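# Move the long carton onto the raised block

## Task

Set the long carton down on top of the raised block so that no part of it sticks out past the block's edges. It must stay there without the robot supporting it. Leave the short carton where and how it started (moving it lowers the result). When finished, release the carton and take the tool away from it.

## Robot and tools

Robot: one arm carrying a vacuum tool with four suction cups on two air channels, a and b. The reference point (the cup point) is the center of the four cup rims when they touch nothing. The cups point along the cup point's +z axis. In the cup point's axes the cups sit at x = -35 and +35 mm, with channel a's pair at y = -70 mm and channel b's pair at y = +70 mm. The tool body reaches 148 mm to either side along y. Each cup is 36 mm across.

Scene frame: origin on the table surface under the arm base, +z up, +y to the left when facing along +x. Reported poses are the cup point's position in metres and orientation as a quaternion (w, x, y, z), plus linear (m/s) and angular (rad/s) velocity. Printed positions can be slightly off, more so far from the base. Joint ranges (rad): shoulder pan -3.142 to 3.142, shoulder lift -3.142 to 0.000, elbow 0.000 to 3.142, wrist 1 -4.712 to 1.571, wrist 2 -3.142 to 0.000, wrist 3 -6.283 to 6.283.

The row format (used by execute_actions and move): 8 numbers, each in [-1, 1], in this order: dx, dy, dz, rx, ry, rz, suction_a, suction_b. The first six are an offset, not a pose: a displacement of the cup point from its measured pose, expressed in the cup point's own axes. A value of 1.0 equals 0.6 m for dx, dy, dz and 180 degrees for the rotation vector (rx, ry, rz). suction_a and suction_b set each channel's vacuum as a fraction of full (1 is about 75 kPa below ambient); 0.01 or less switches a channel off. Each channel keeps its setting until changed.

execute_actions(actions): a list of actions run one after another. Each action is a table of up to 15 rows; each row lasts one control step (1/30 s), and a table with fewer rows repeats its final row until 15 steps are done. Every row in an action is an offset from the pose at that action's start, not from the preceding row. For the first action in a call, the start is the last pose a result reported. An empty list just returns the current state and images. Per step, the commanded pose is clipped to within 100 mm and 16 degrees of the measured pose, so long reaches need several actions; the arm goes no further than the last clipped pose. Motion trails the command by about 0.17 s. If position and orientation cannot both be met, position wins.

move(target, speed, stop_force, blocking): target is one row, an offset from the pose in the latest result that showed one. The cup point follows a straight path of 0.5 to 10 s (cut off at 10 s) toward it, turning the shorter way. speed is in m/s, 0.002 to 0.5, default 0.25; rotation is capped at twice that in rad/s. The tool values in the row are applied at the start. Actual motion may lag, drift or overshoot the speed, especially near full arm extension. The path ignores obstacles. stop_force (N, 9 to 40, not allowed in the first 0.2 s) ends the path when the wrist sensor feels that much added resistance along the direction of travel for two steps; the arm backs up two steps and holds. The press can briefly exceed stop_force (double or more when small), then relaxes. Use it only with slow speeds and without rotation, and leave it off when moving away from a surface you are pressing on. blocking=false returns after 0.5 s while the arm continues; it cannot be combined with stop_force, and further motion commands are refused until a result shows the move ended (use wait or stop). The result adds a move: line giving the ending (done, off_target, moving, held, fault, contact) and active limits (limits=paced: pose was clipped; limits=held: a check blocked some steps, after which the arm can jump quickly), plus the remaining distance to target.

wait(seconds): 0 to 10 s with the last command held; returns early if a running move ends. stop(): brakes a running move (needs stopping distance); suction is unaffected. zoom_image(camera, region): enlarges region [x0, y0, x1, y1] in pixels (top-left origin, at most 504 by 504) of the latest image from cam_head_left, cam_head_right or cam_wrist. finished_scene(scene): ends the current scene, given its number; irreversible, and the goal must hold at that moment.

Results: state line, Hand target (the pose the controller is driving toward), a pose unreachable line when the clearance check altered or blocked a command (a mount under the base counts as arm), per-step positions for action calls with HELD marking held-back steps, and Wrist force / Wrist torque in the cup point's axes (force points from the surface into the arm; offset up to about 4 N, noise up to 2.4 N, saturation near 50 N; no reading at start is normal). suction_measured_a/b show achieved vacuum: near 0 means no seal; on an airtight surface it settles up to 0.17 below the command (0.27 with both on). part_present_a/b turn 1 at 0.54 and back to 0 below 0.49. Images come from three 504x504 cameras with given pinhole+radial calibrations; treat them as accurate to a few degrees and millimetres.

Gripping: press both cups of a channel fully onto a smooth flat face, clear of edges, holes or seams. One pump feeds both channels; a channel whose cup covers nothing steals all the flow. Held parts ride up to about 12 mm closer to the tool, and vacuum alone can lift a resting part. To release, lower the carton until it rests, switch both channels off, then withdraw more than 15 mm. A cup sealed on the table pins the tool; switch that channel off.

Avoid: pushing past contact with the stiff arm, fast touches, dropping or slamming the carton, disturbing the short carton, and anything leaving the table (that fails the task). Joint load limits: 132 N m for shoulder pan, shoulder lift and elbow; 24.6 N m for each wrist joint, including held weight. Reaching a load limit or 150 N external force causes a 10 s stop that skips the rest of the call. Motors heating under load warn at 70 °C and brake at 85 °C. Loose objects may occasionally get a small push. The arm holds its last command while you are composing a reply.

Each tool is called after "Call:" as name([rows], argument=value, ...), one row to a line, values as JSON.

## Session

Call:
execute_actions(actions=[])

Scene clock: 0.00 s.
end_effector_position=(+0.4298, +0.0148, +0.4111) suction_measured_a=0.00 part_present_a=0 suction_measured_b=0.00 part_present_b=0 end_effector_quat_wxyz=(+0.000, -0.014, +1.000, -0.004) end_effector_velocity=(+0.000, +0.000, -0.000) end_effector_angular_velocity=(+0.001, +0.000, +0.001)
Joint positions: [-0.316 -1.769  1.731 -1.534 -1.571  1.255]
Joint velocities: [-0.     0.001 -0.    -0.     0.001 -0.001]
Wrist force (N, on the end effector, along its own x y z axes, offset not removed): no reading
Wrist torque (N m, same axes, about the end effector's origin, offset not removed): no reading
Hand target: +0.430, +0.015, +0.411; +0.000, -0.014, +1.000, -0.004

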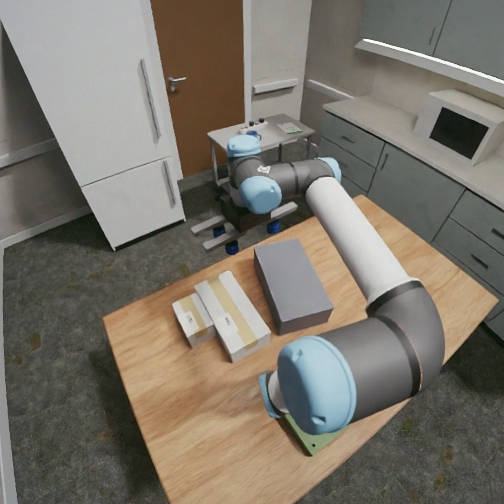

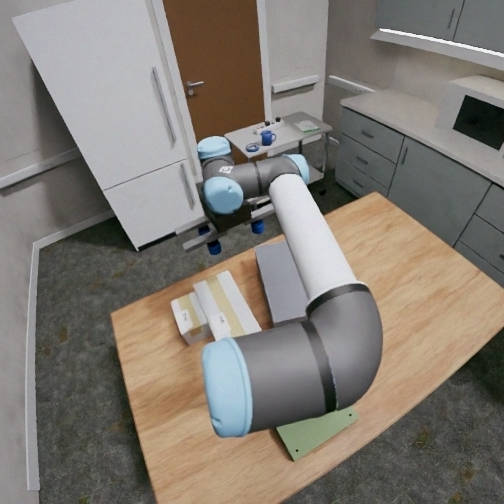

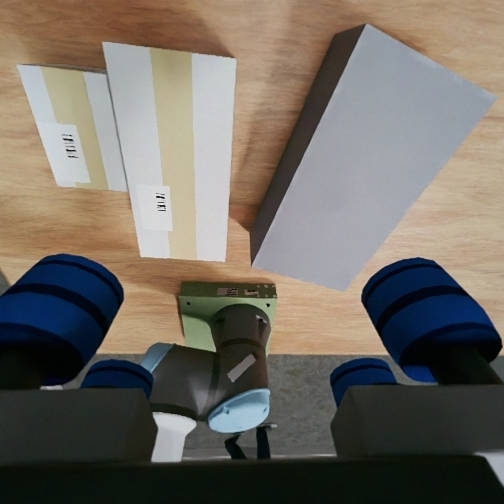

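Call:
move(target=[0.078,0.168,0.47,0,0,0.5,0,0], speed=0.4)

Call:
move(target=[0,0,0.15,0,0,0,1,1], speed=0.02, stop_force=10)

Scene clock: 11.87 s.
end_effector_position=(+0.3801, +0.1120, +0.1284) suction_measured_a=0.00 part_present_a=0 suction_measured_b=0.00 part_present_b=0 end_effector_quat_wxyz=(+0.003, +0.697, +0.717, -0.003) end_effector_velocity=(+0.000, +0.001, -0.002) end_effector_angular_velocity=(-0.003, -0.002, -0.013)
Joint positions: [-0.087 -1.586  2.364 -2.35  -1.57   3.054]
Joint velocities: [ 0.003  0.006  0.002 -0.01  -0.002  0.016]
Wrist force (N, on the end effector, along its own x y z axes, offset not removed): [-4.6 -0.6 0.5]
Wrist torque (N m, same axes, about the end effector's origin, offset not removed): [0.12 0.75 0.22]
Hand target: +0.380, +0.112, +0.128; +0.003, +0.697, +0.717, -0.003
Off the commanded pose: 0.000 m, 0 deg.
move: done
camera_calibration (this result's frames):
cam_wrist: T_world_to_cam=[[-0.997605, -0.0659854, 0.0207263, 0.377335], [-0.0419446, 0.815469, 0.577279, -0.105863], [-0.0549936, 0.575028, -0.816284, 0.197655], [0, 0, 0, 1]] pos_world=[0.382861, -0.00243081, 0.214634]

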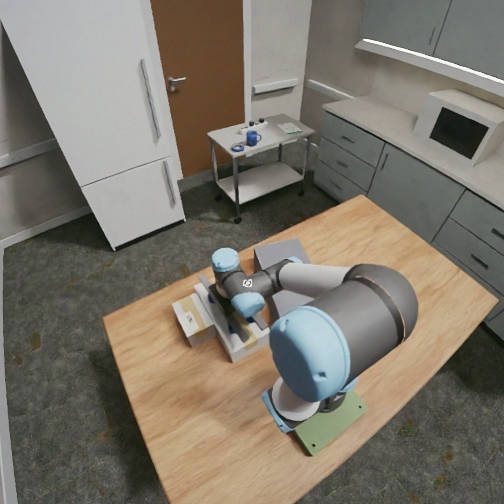

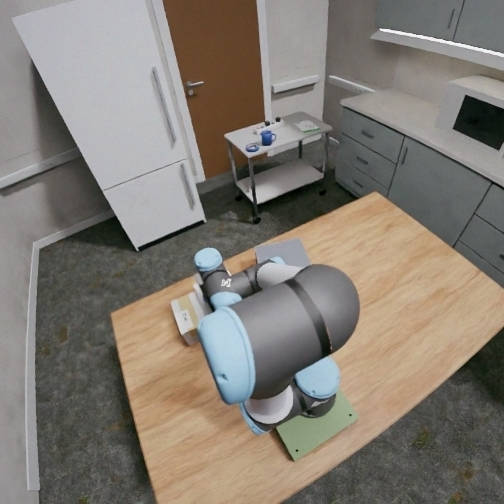

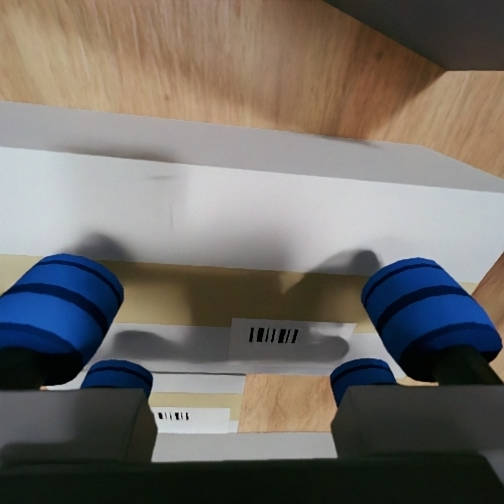

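Scene clock: 24.03 s.
end_effector_position=(+0.3811, +0.1118, +0.0905) suction_measured_a=0.84 part_present_a=1 suction_measured_b=0.84 part_present_b=1 end_effector_quat_wxyz=(+0.004, +0.697, +0.717, -0.001) end_effector_velocity=(-0.000, -0.000, -0.000) end_effector_angular_velocity=(-0.002, +0.001, +0.002)
Joint positions: [-0.087 -1.487  2.408 -2.497 -1.57   3.054]
Joint velocities: [ 0.     0.001  0.    -0.    -0.002 -0.002]
Wrist force (N, on the end effector, along its own x y z axes, offset not removed): [-2.4 -5.5 -31.8]
Wrist torque (N m, same axes, about the end effector's origin, offset not removed): [3.41 3.68 0.02]
Hand target: +0.381, +0.112, +0.090; +0.004, +0.697, +0.717, -0.001
Off the commanded pose: 0.052 m, 0 deg.
FORCE FAULT: contact force on the arm reached its limit, and the arm stopped for 10 seconds. The contact can be on any part of the arm, not only on its tool. That time counts as 20 of the actions that you can send in this scene. The arm's remaining commands of this call were not run. The arm holds still and accepts commands again. Move the arm away from the contact; if what it grips holds it there, let go first. Pushing or pulling that hard again can fault the arm again.
move: fault (stop_force had ended the path)
camera_calibration (this result's frames):
cam_wrist: T_world_to_cam=[[-0.997679, -0.0660263, 0.0166284, 0.379437], [-0.044326, 0.815213, 0.577463, -0.0828402], [-0.0516834, 0.575386, -0.816248, 0.165575], [0, 0, 0, 1]] pos_world=[0.383442, -0.00268413, 0.176678]

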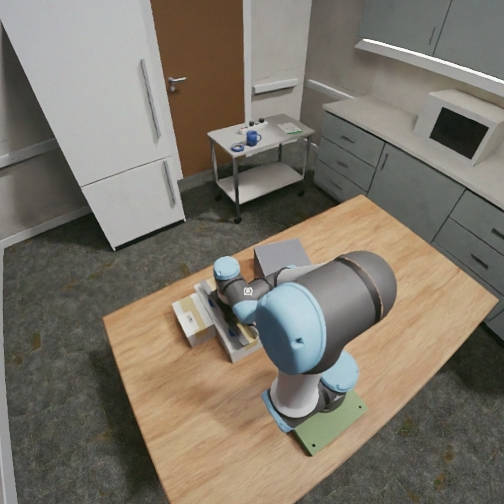

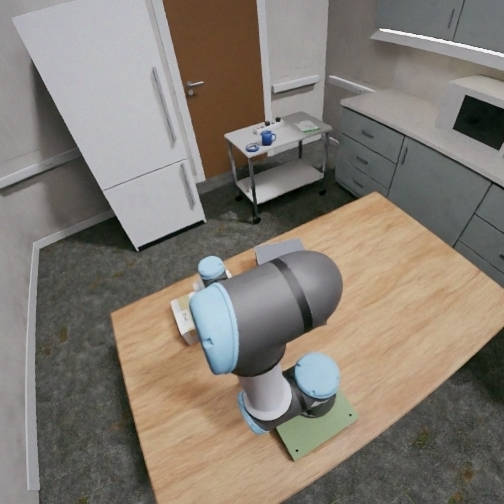

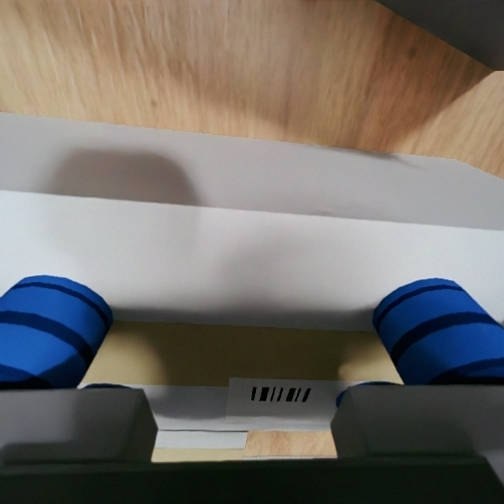

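Call:
move(target=[0,0,-0.28,0,0,0,1,1])

Call:
move(target=[-0.47,-0.01,0,0,0,0.089,1,1])

Scene clock: 28.30 s.
end_effector_position=(+0.3804, +0.1130, +0.2584) suction_measured_a=0.84 part_present_a=1 suction_measured_b=0.84 part_present_b=1 end_effector_quat_wxyz=(+0.004, +0.697, +0.717, -0.001) end_effector_velocity=(+0.000, +0.000, +0.002) end_effector_angular_velocity=(+0.002, +0.002, -0.000)
Joint positions: [-0.087 -1.799  2.15  -1.927 -1.57   3.054]
Joint velocities: [-0.    -0.    -0.005  0.008  0.002 -0.   ]
Wrist force (N, on the end effector, along its own x y z axes, offset not removed): [0.6 -1.3 17.5]
Wrist torque (N m, same axes, about the end effector's origin, offset not removed): [0.58 0.41 0.12]
Hand target: +0.380, +0.113, +0.259; +0.004, +0.697, +0.717, -0.001
Off the commanded pose: 0.000 m, 0 deg.
move: done
camera_calibration (this result's frames):
cam_wrist: T_world_to_cam=[[-0.997682, -0.0660252, 0.0164658, 0.376138], [-0.0444289, 0.815319, 0.577304, -0.180812], [-0.0515416, 0.575235, -0.816363, 0.301928], [0, 0, 0, 1]] pos_world=[0.382795, -0.00142526, 0.344673]

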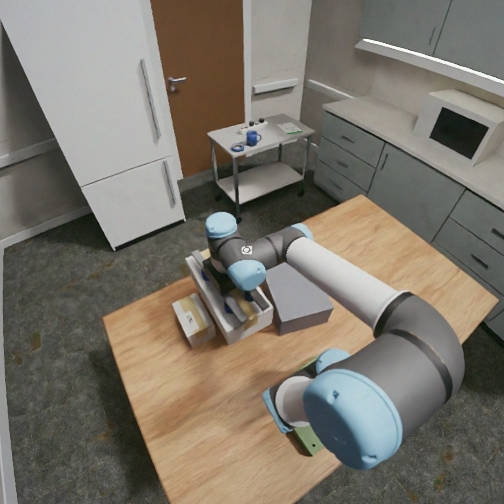

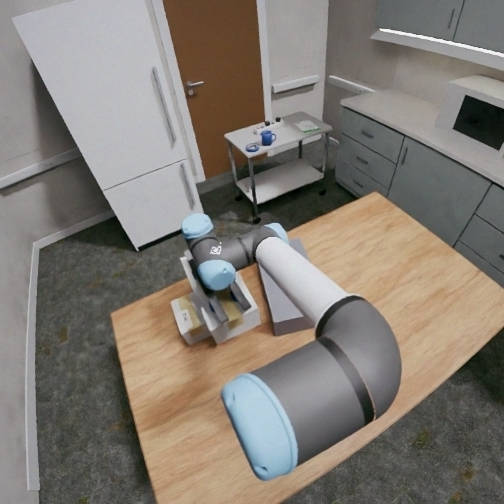

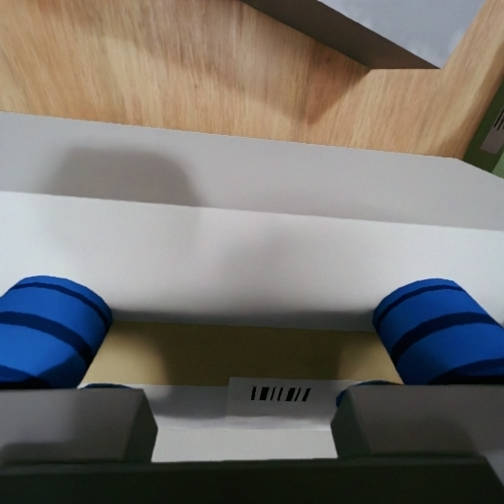

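Scene clock: 30.07 s.
end_effector_position=(+0.3824, -0.1693, +0.2606) suction_measured_a=0.84 part_present_a=1 suction_measured_b=0.84 part_present_b=1 end_effector_quat_wxyz=(+0.005, +0.790, +0.613, -0.001) end_effector_velocity=(+0.000, -0.002, -0.001) end_effector_angular_velocity=(+0.002, +0.001, -0.003)
Joint positions: [-0.775 -1.737  2.102 -1.94  -1.568  2.646]
Joint velocities: [-0.003  0.005 -0.002 -0.001  0.001 -0.   ]
Wrist force (N, on the end effector, along its own x y z axes, offset not removed): [-0.6 -4.0 13.8]
Wrist torque (N m, same axes, about the end effector's origin, offset not removed): [0.30 0.35 0.25]
Hand target: +0.382, -0.170, +0.261; +0.005, +0.790, +0.613, -0.001
Off the commanded pose: 0.000 m, 0 deg.
move: done
camera_calibration (this result's frames):
cam_wrist: T_world_to_cam=[[-0.97723, 0.211687, 0.014489, 0.399188], [0.180976, 0.795913, 0.577728, -0.0413993], [0.110766, 0.567196, -0.8161, 0.40269], [0, 0, 0, 1]] pos_world=[0.352987, -0.279957, 0.346769]

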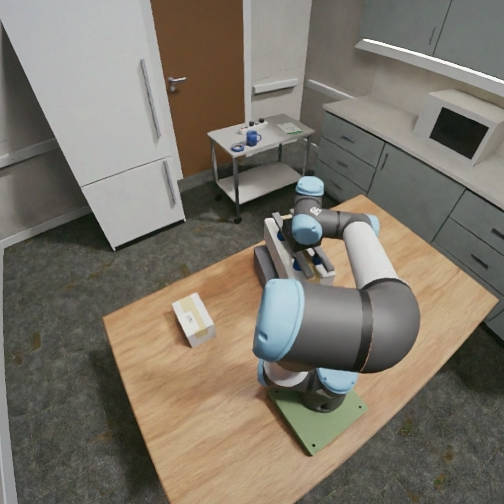

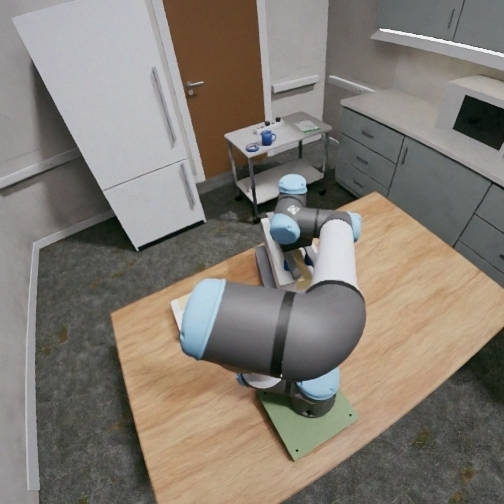

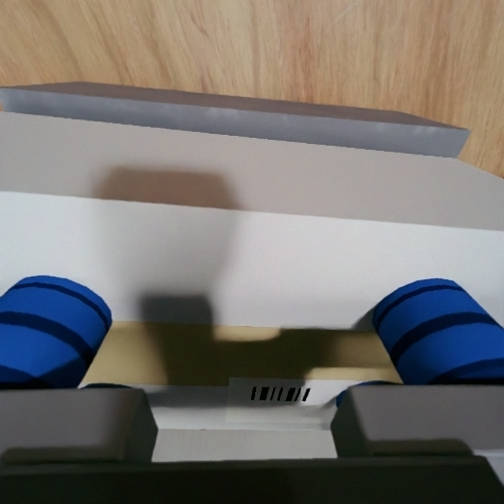

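Looks aligned. Lower slowly.

Call:
move(target=[0,0,0.07,0,0,0,1,1], speed=0.1)

Call:
move(target=[0,0,0.1,0,0,0,1,1], speed=0.008, stop_force=9)

Call:
move(target=[0,0,0,0,0,0,0,0])

Call:
move(target=[0,0,-0.25,0,0,0,0,0])

Scene clock: 33.97 s.
end_effector_position=(+0.3826, -0.1696, +0.2188) suction_measured_a=0.84 part_present_a=1 suction_measured_b=0.84 part_present_b=1 end_effector_quat_wxyz=(+0.005, +0.790, +0.613, -0.001) end_effector_velocity=(+0.001, +0.000, -0.002) end_effector_angular_velocity=(+0.001, -0.002, -0.002)
Joint positions: [-0.774 -1.688  2.178 -2.065 -1.567  2.646]
Joint velocities: [ 0.     0.004  0.004 -0.008  0.002  0.002]
Wrist force (N, on the end effector, along its own x y z axes, offset not removed): [-0.9 -3.9 13.8]
Wrist torque (N m, same axes, about the end effector's origin, offset not removed): [0.37 0.25 0.29]
Hand target: +0.383, -0.170, +0.219; +0.005, +0.790, +0.613, -0.001
Off the commanded pose: 0.000 m, 0 deg.
move: done
camera_calibration (this result's frames):
cam_wrist: T_world_to_cam=[[-0.977229, 0.211688, 0.0145183, 0.399995], [0.180989, 0.795884, 0.577764, -0.0170353], [0.110751, 0.567236, -0.816075, 0.368764], [0, 0, 0, 1]] pos_world=[0.35313, -0.280292, 0.304974]

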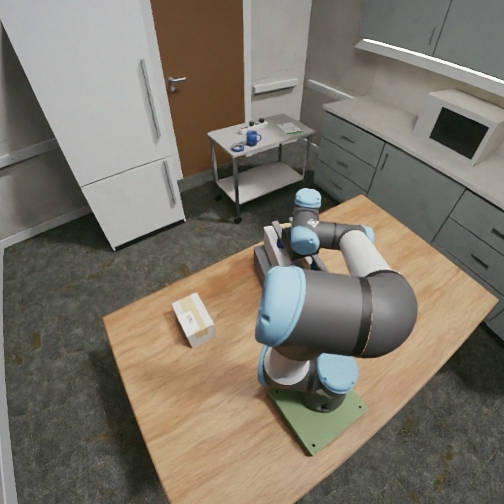

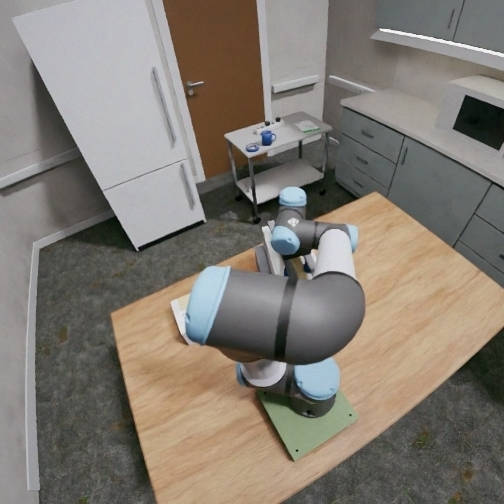

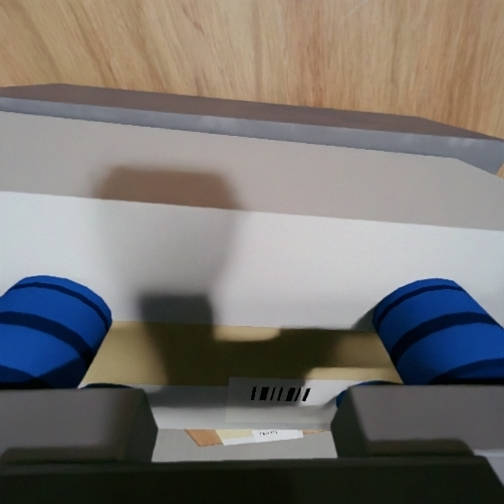

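Scene clock: 35.30 s.
end_effector_position=(+0.3826, -0.1696, +0.2111) suction_measured_a=0.84 part_present_a=1 suction_measured_b=0.84 part_present_b=1 end_effector_quat_wxyz=(+0.005, +0.790, +0.613, -0.001) end_effector_velocity=(-0.001, +0.000, +0.002) end_effector_angular_velocity=(+0.000, +0.002, -0.000)
Joint positions: [-0.774 -1.677  2.192 -2.089 -1.567  2.646]
Joint velocities: [ 0.    -0.004 -0.004  0.009 -0.001  0.   ]
Wrist force (N, on the end effector, along its own x y z axes, offset not removed): [-6.2 2.9 -17.2]
Wrist torque (N m, same axes, about the end effector's origin, offset not removed): [4.03 1.96 -0.27]
Hand target: +0.383, -0.170, +0.211; +0.005, +0.790, +0.613, -0.001
Off the commanded pose: 0.052 m, 0 deg.
move: contact
camera_calibration (this result's frames):
cam_wrist: T_world_to_cam=[[-0.977228, 0.211688, 0.0146184, 0.400074], [0.181039, 0.795838, 0.577812, -0.0125753], [0.110682, 0.5673, -0.816039, 0.362488], [0, 0, 0, 1]] pos_world=[0.353119, -0.280323, 0.297222]

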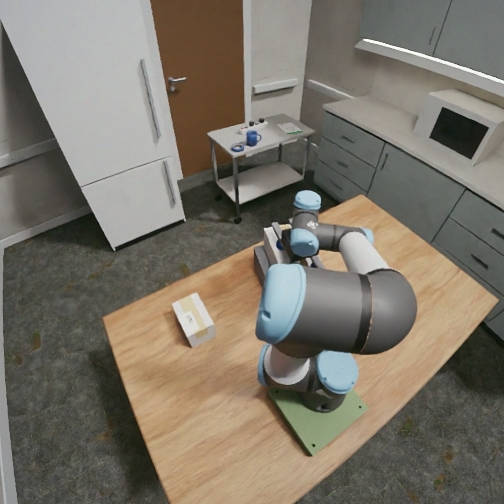

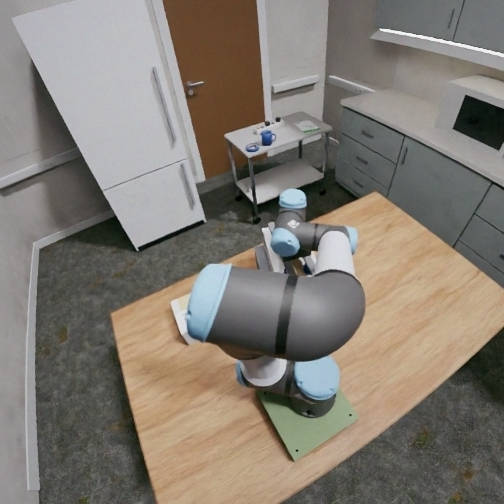

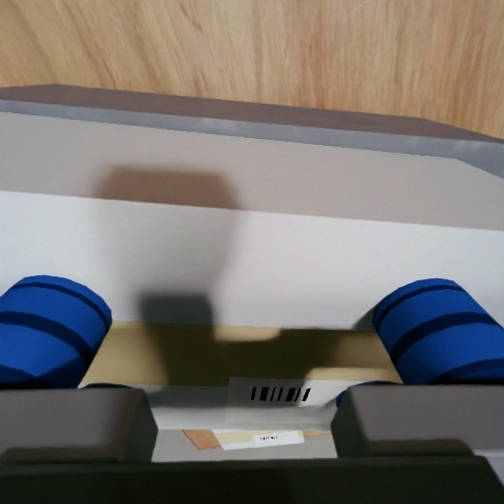

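Scene clock: 35.80 s.
end_effector_position=(+0.3827, -0.1697, +0.2112) suction_measured_a=0.00 part_present_a=0 suction_measured_b=0.00 part_present_b=0 end_effector_quat_wxyz=(+0.005, +0.790, +0.613, -0.001) end_effector_velocity=(-0.001, +0.000, -0.001) end_effector_angular_velocity=(+0.001, +0.002, -0.001)
Joint positions: [-0.774 -1.677  2.191 -2.089 -1.567  2.646]
Joint velocities: [ 0.     0.001  0.002 -0.    -0.     0.001]
Wrist force (N, on the end effector, along its own x y z axes, offset not removed): [0.7 -7.6 -50.0]
Wrist torque (N m, same axes, about the end effector's origin, offset not removed): [0.24 0.31 -0.10]
Hand target: +0.383, -0.170, +0.211; +0.005, +0.790, +0.613, -0.001
Off the commanded pose: 0.000 m, 0 deg.
move: done
camera_calibration (this result's frames):
cam_wrist: T_world_to_cam=[[-0.977232, 0.211688, 0.0143343, 0.400232], [0.180896, 0.795968, 0.577677, -0.0125116], [0.110878, 0.567118, -0.816139, 0.362551], [0, 0, 0, 1]] pos_world=[0.353184, -0.280375, 0.297383]

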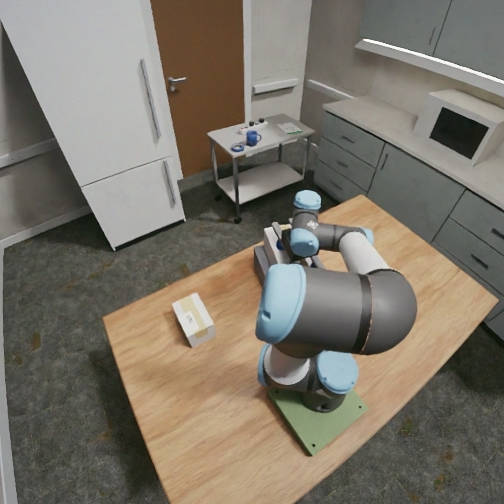

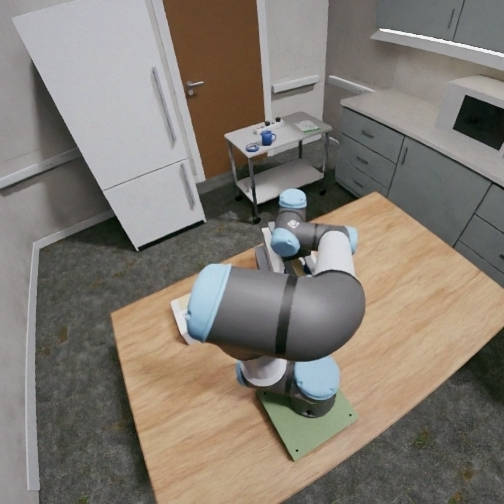

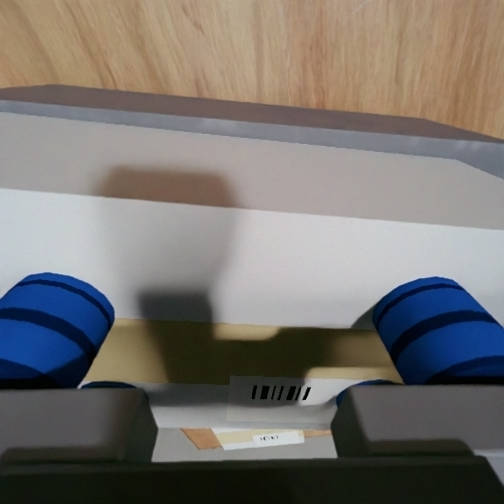

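Scene clock: 37.03 s.
end_effector_position=(+0.3821, -0.1684, +0.3611) suction_measured_a=0.00 part_present_a=0 suction_measured_b=0.00 part_present_b=0 end_effector_quat_wxyz=(+0.005, +0.790, +0.613, -0.001) end_effector_velocity=(+0.000, -0.000, +0.002) end_effector_angular_velocity=(+0.000, +0.002, +0.000)
Joint positions: [-0.776 -1.796  1.885 -1.663 -1.567  2.645]
Joint velocities: [-0.     0.001 -0.006  0.006 -0.001 -0.   ]
Wrist force (N, on the end effector, along its own x y z axes, offset not removed): [1.7 0.4 1.3]
Wrist torque (N m, same axes, about the end effector's origin, offset not removed): [0.30 -0.09 0.26]
Hand target: +0.382, -0.168, +0.361; +0.005, +0.790, +0.613, -0.001
Off the commanded pose: 0.000 m, 0 deg.
move: done
camera_calibration (this result's frames):
cam_wrist: T_world_to_cam=[[-0.977237, 0.211685, 0.0140677, 0.397356], [0.180733, 0.795953, 0.57775, -0.0999846], [0.111103, 0.567141, -0.816093, 0.484081], [0, 0, 0, 1]] pos_world=[0.352598, -0.279073, 0.447231]

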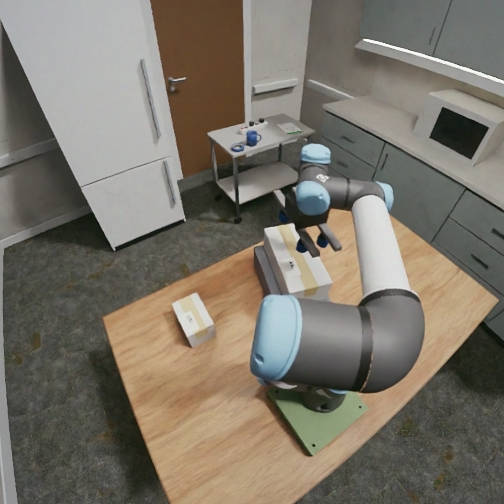

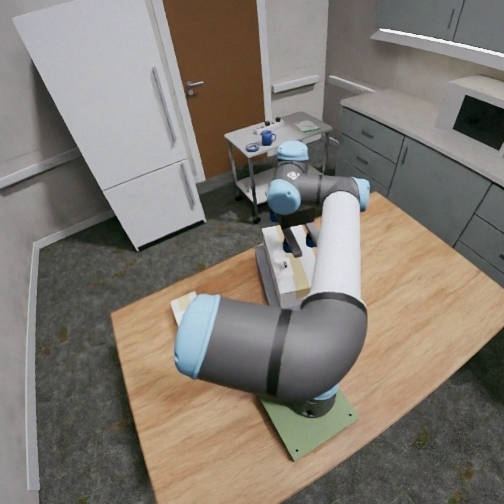

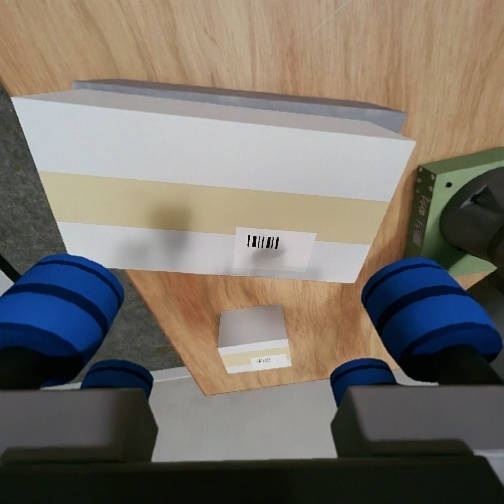

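Call:
finished_scene(scene=1)

The scene is finished: the task was done.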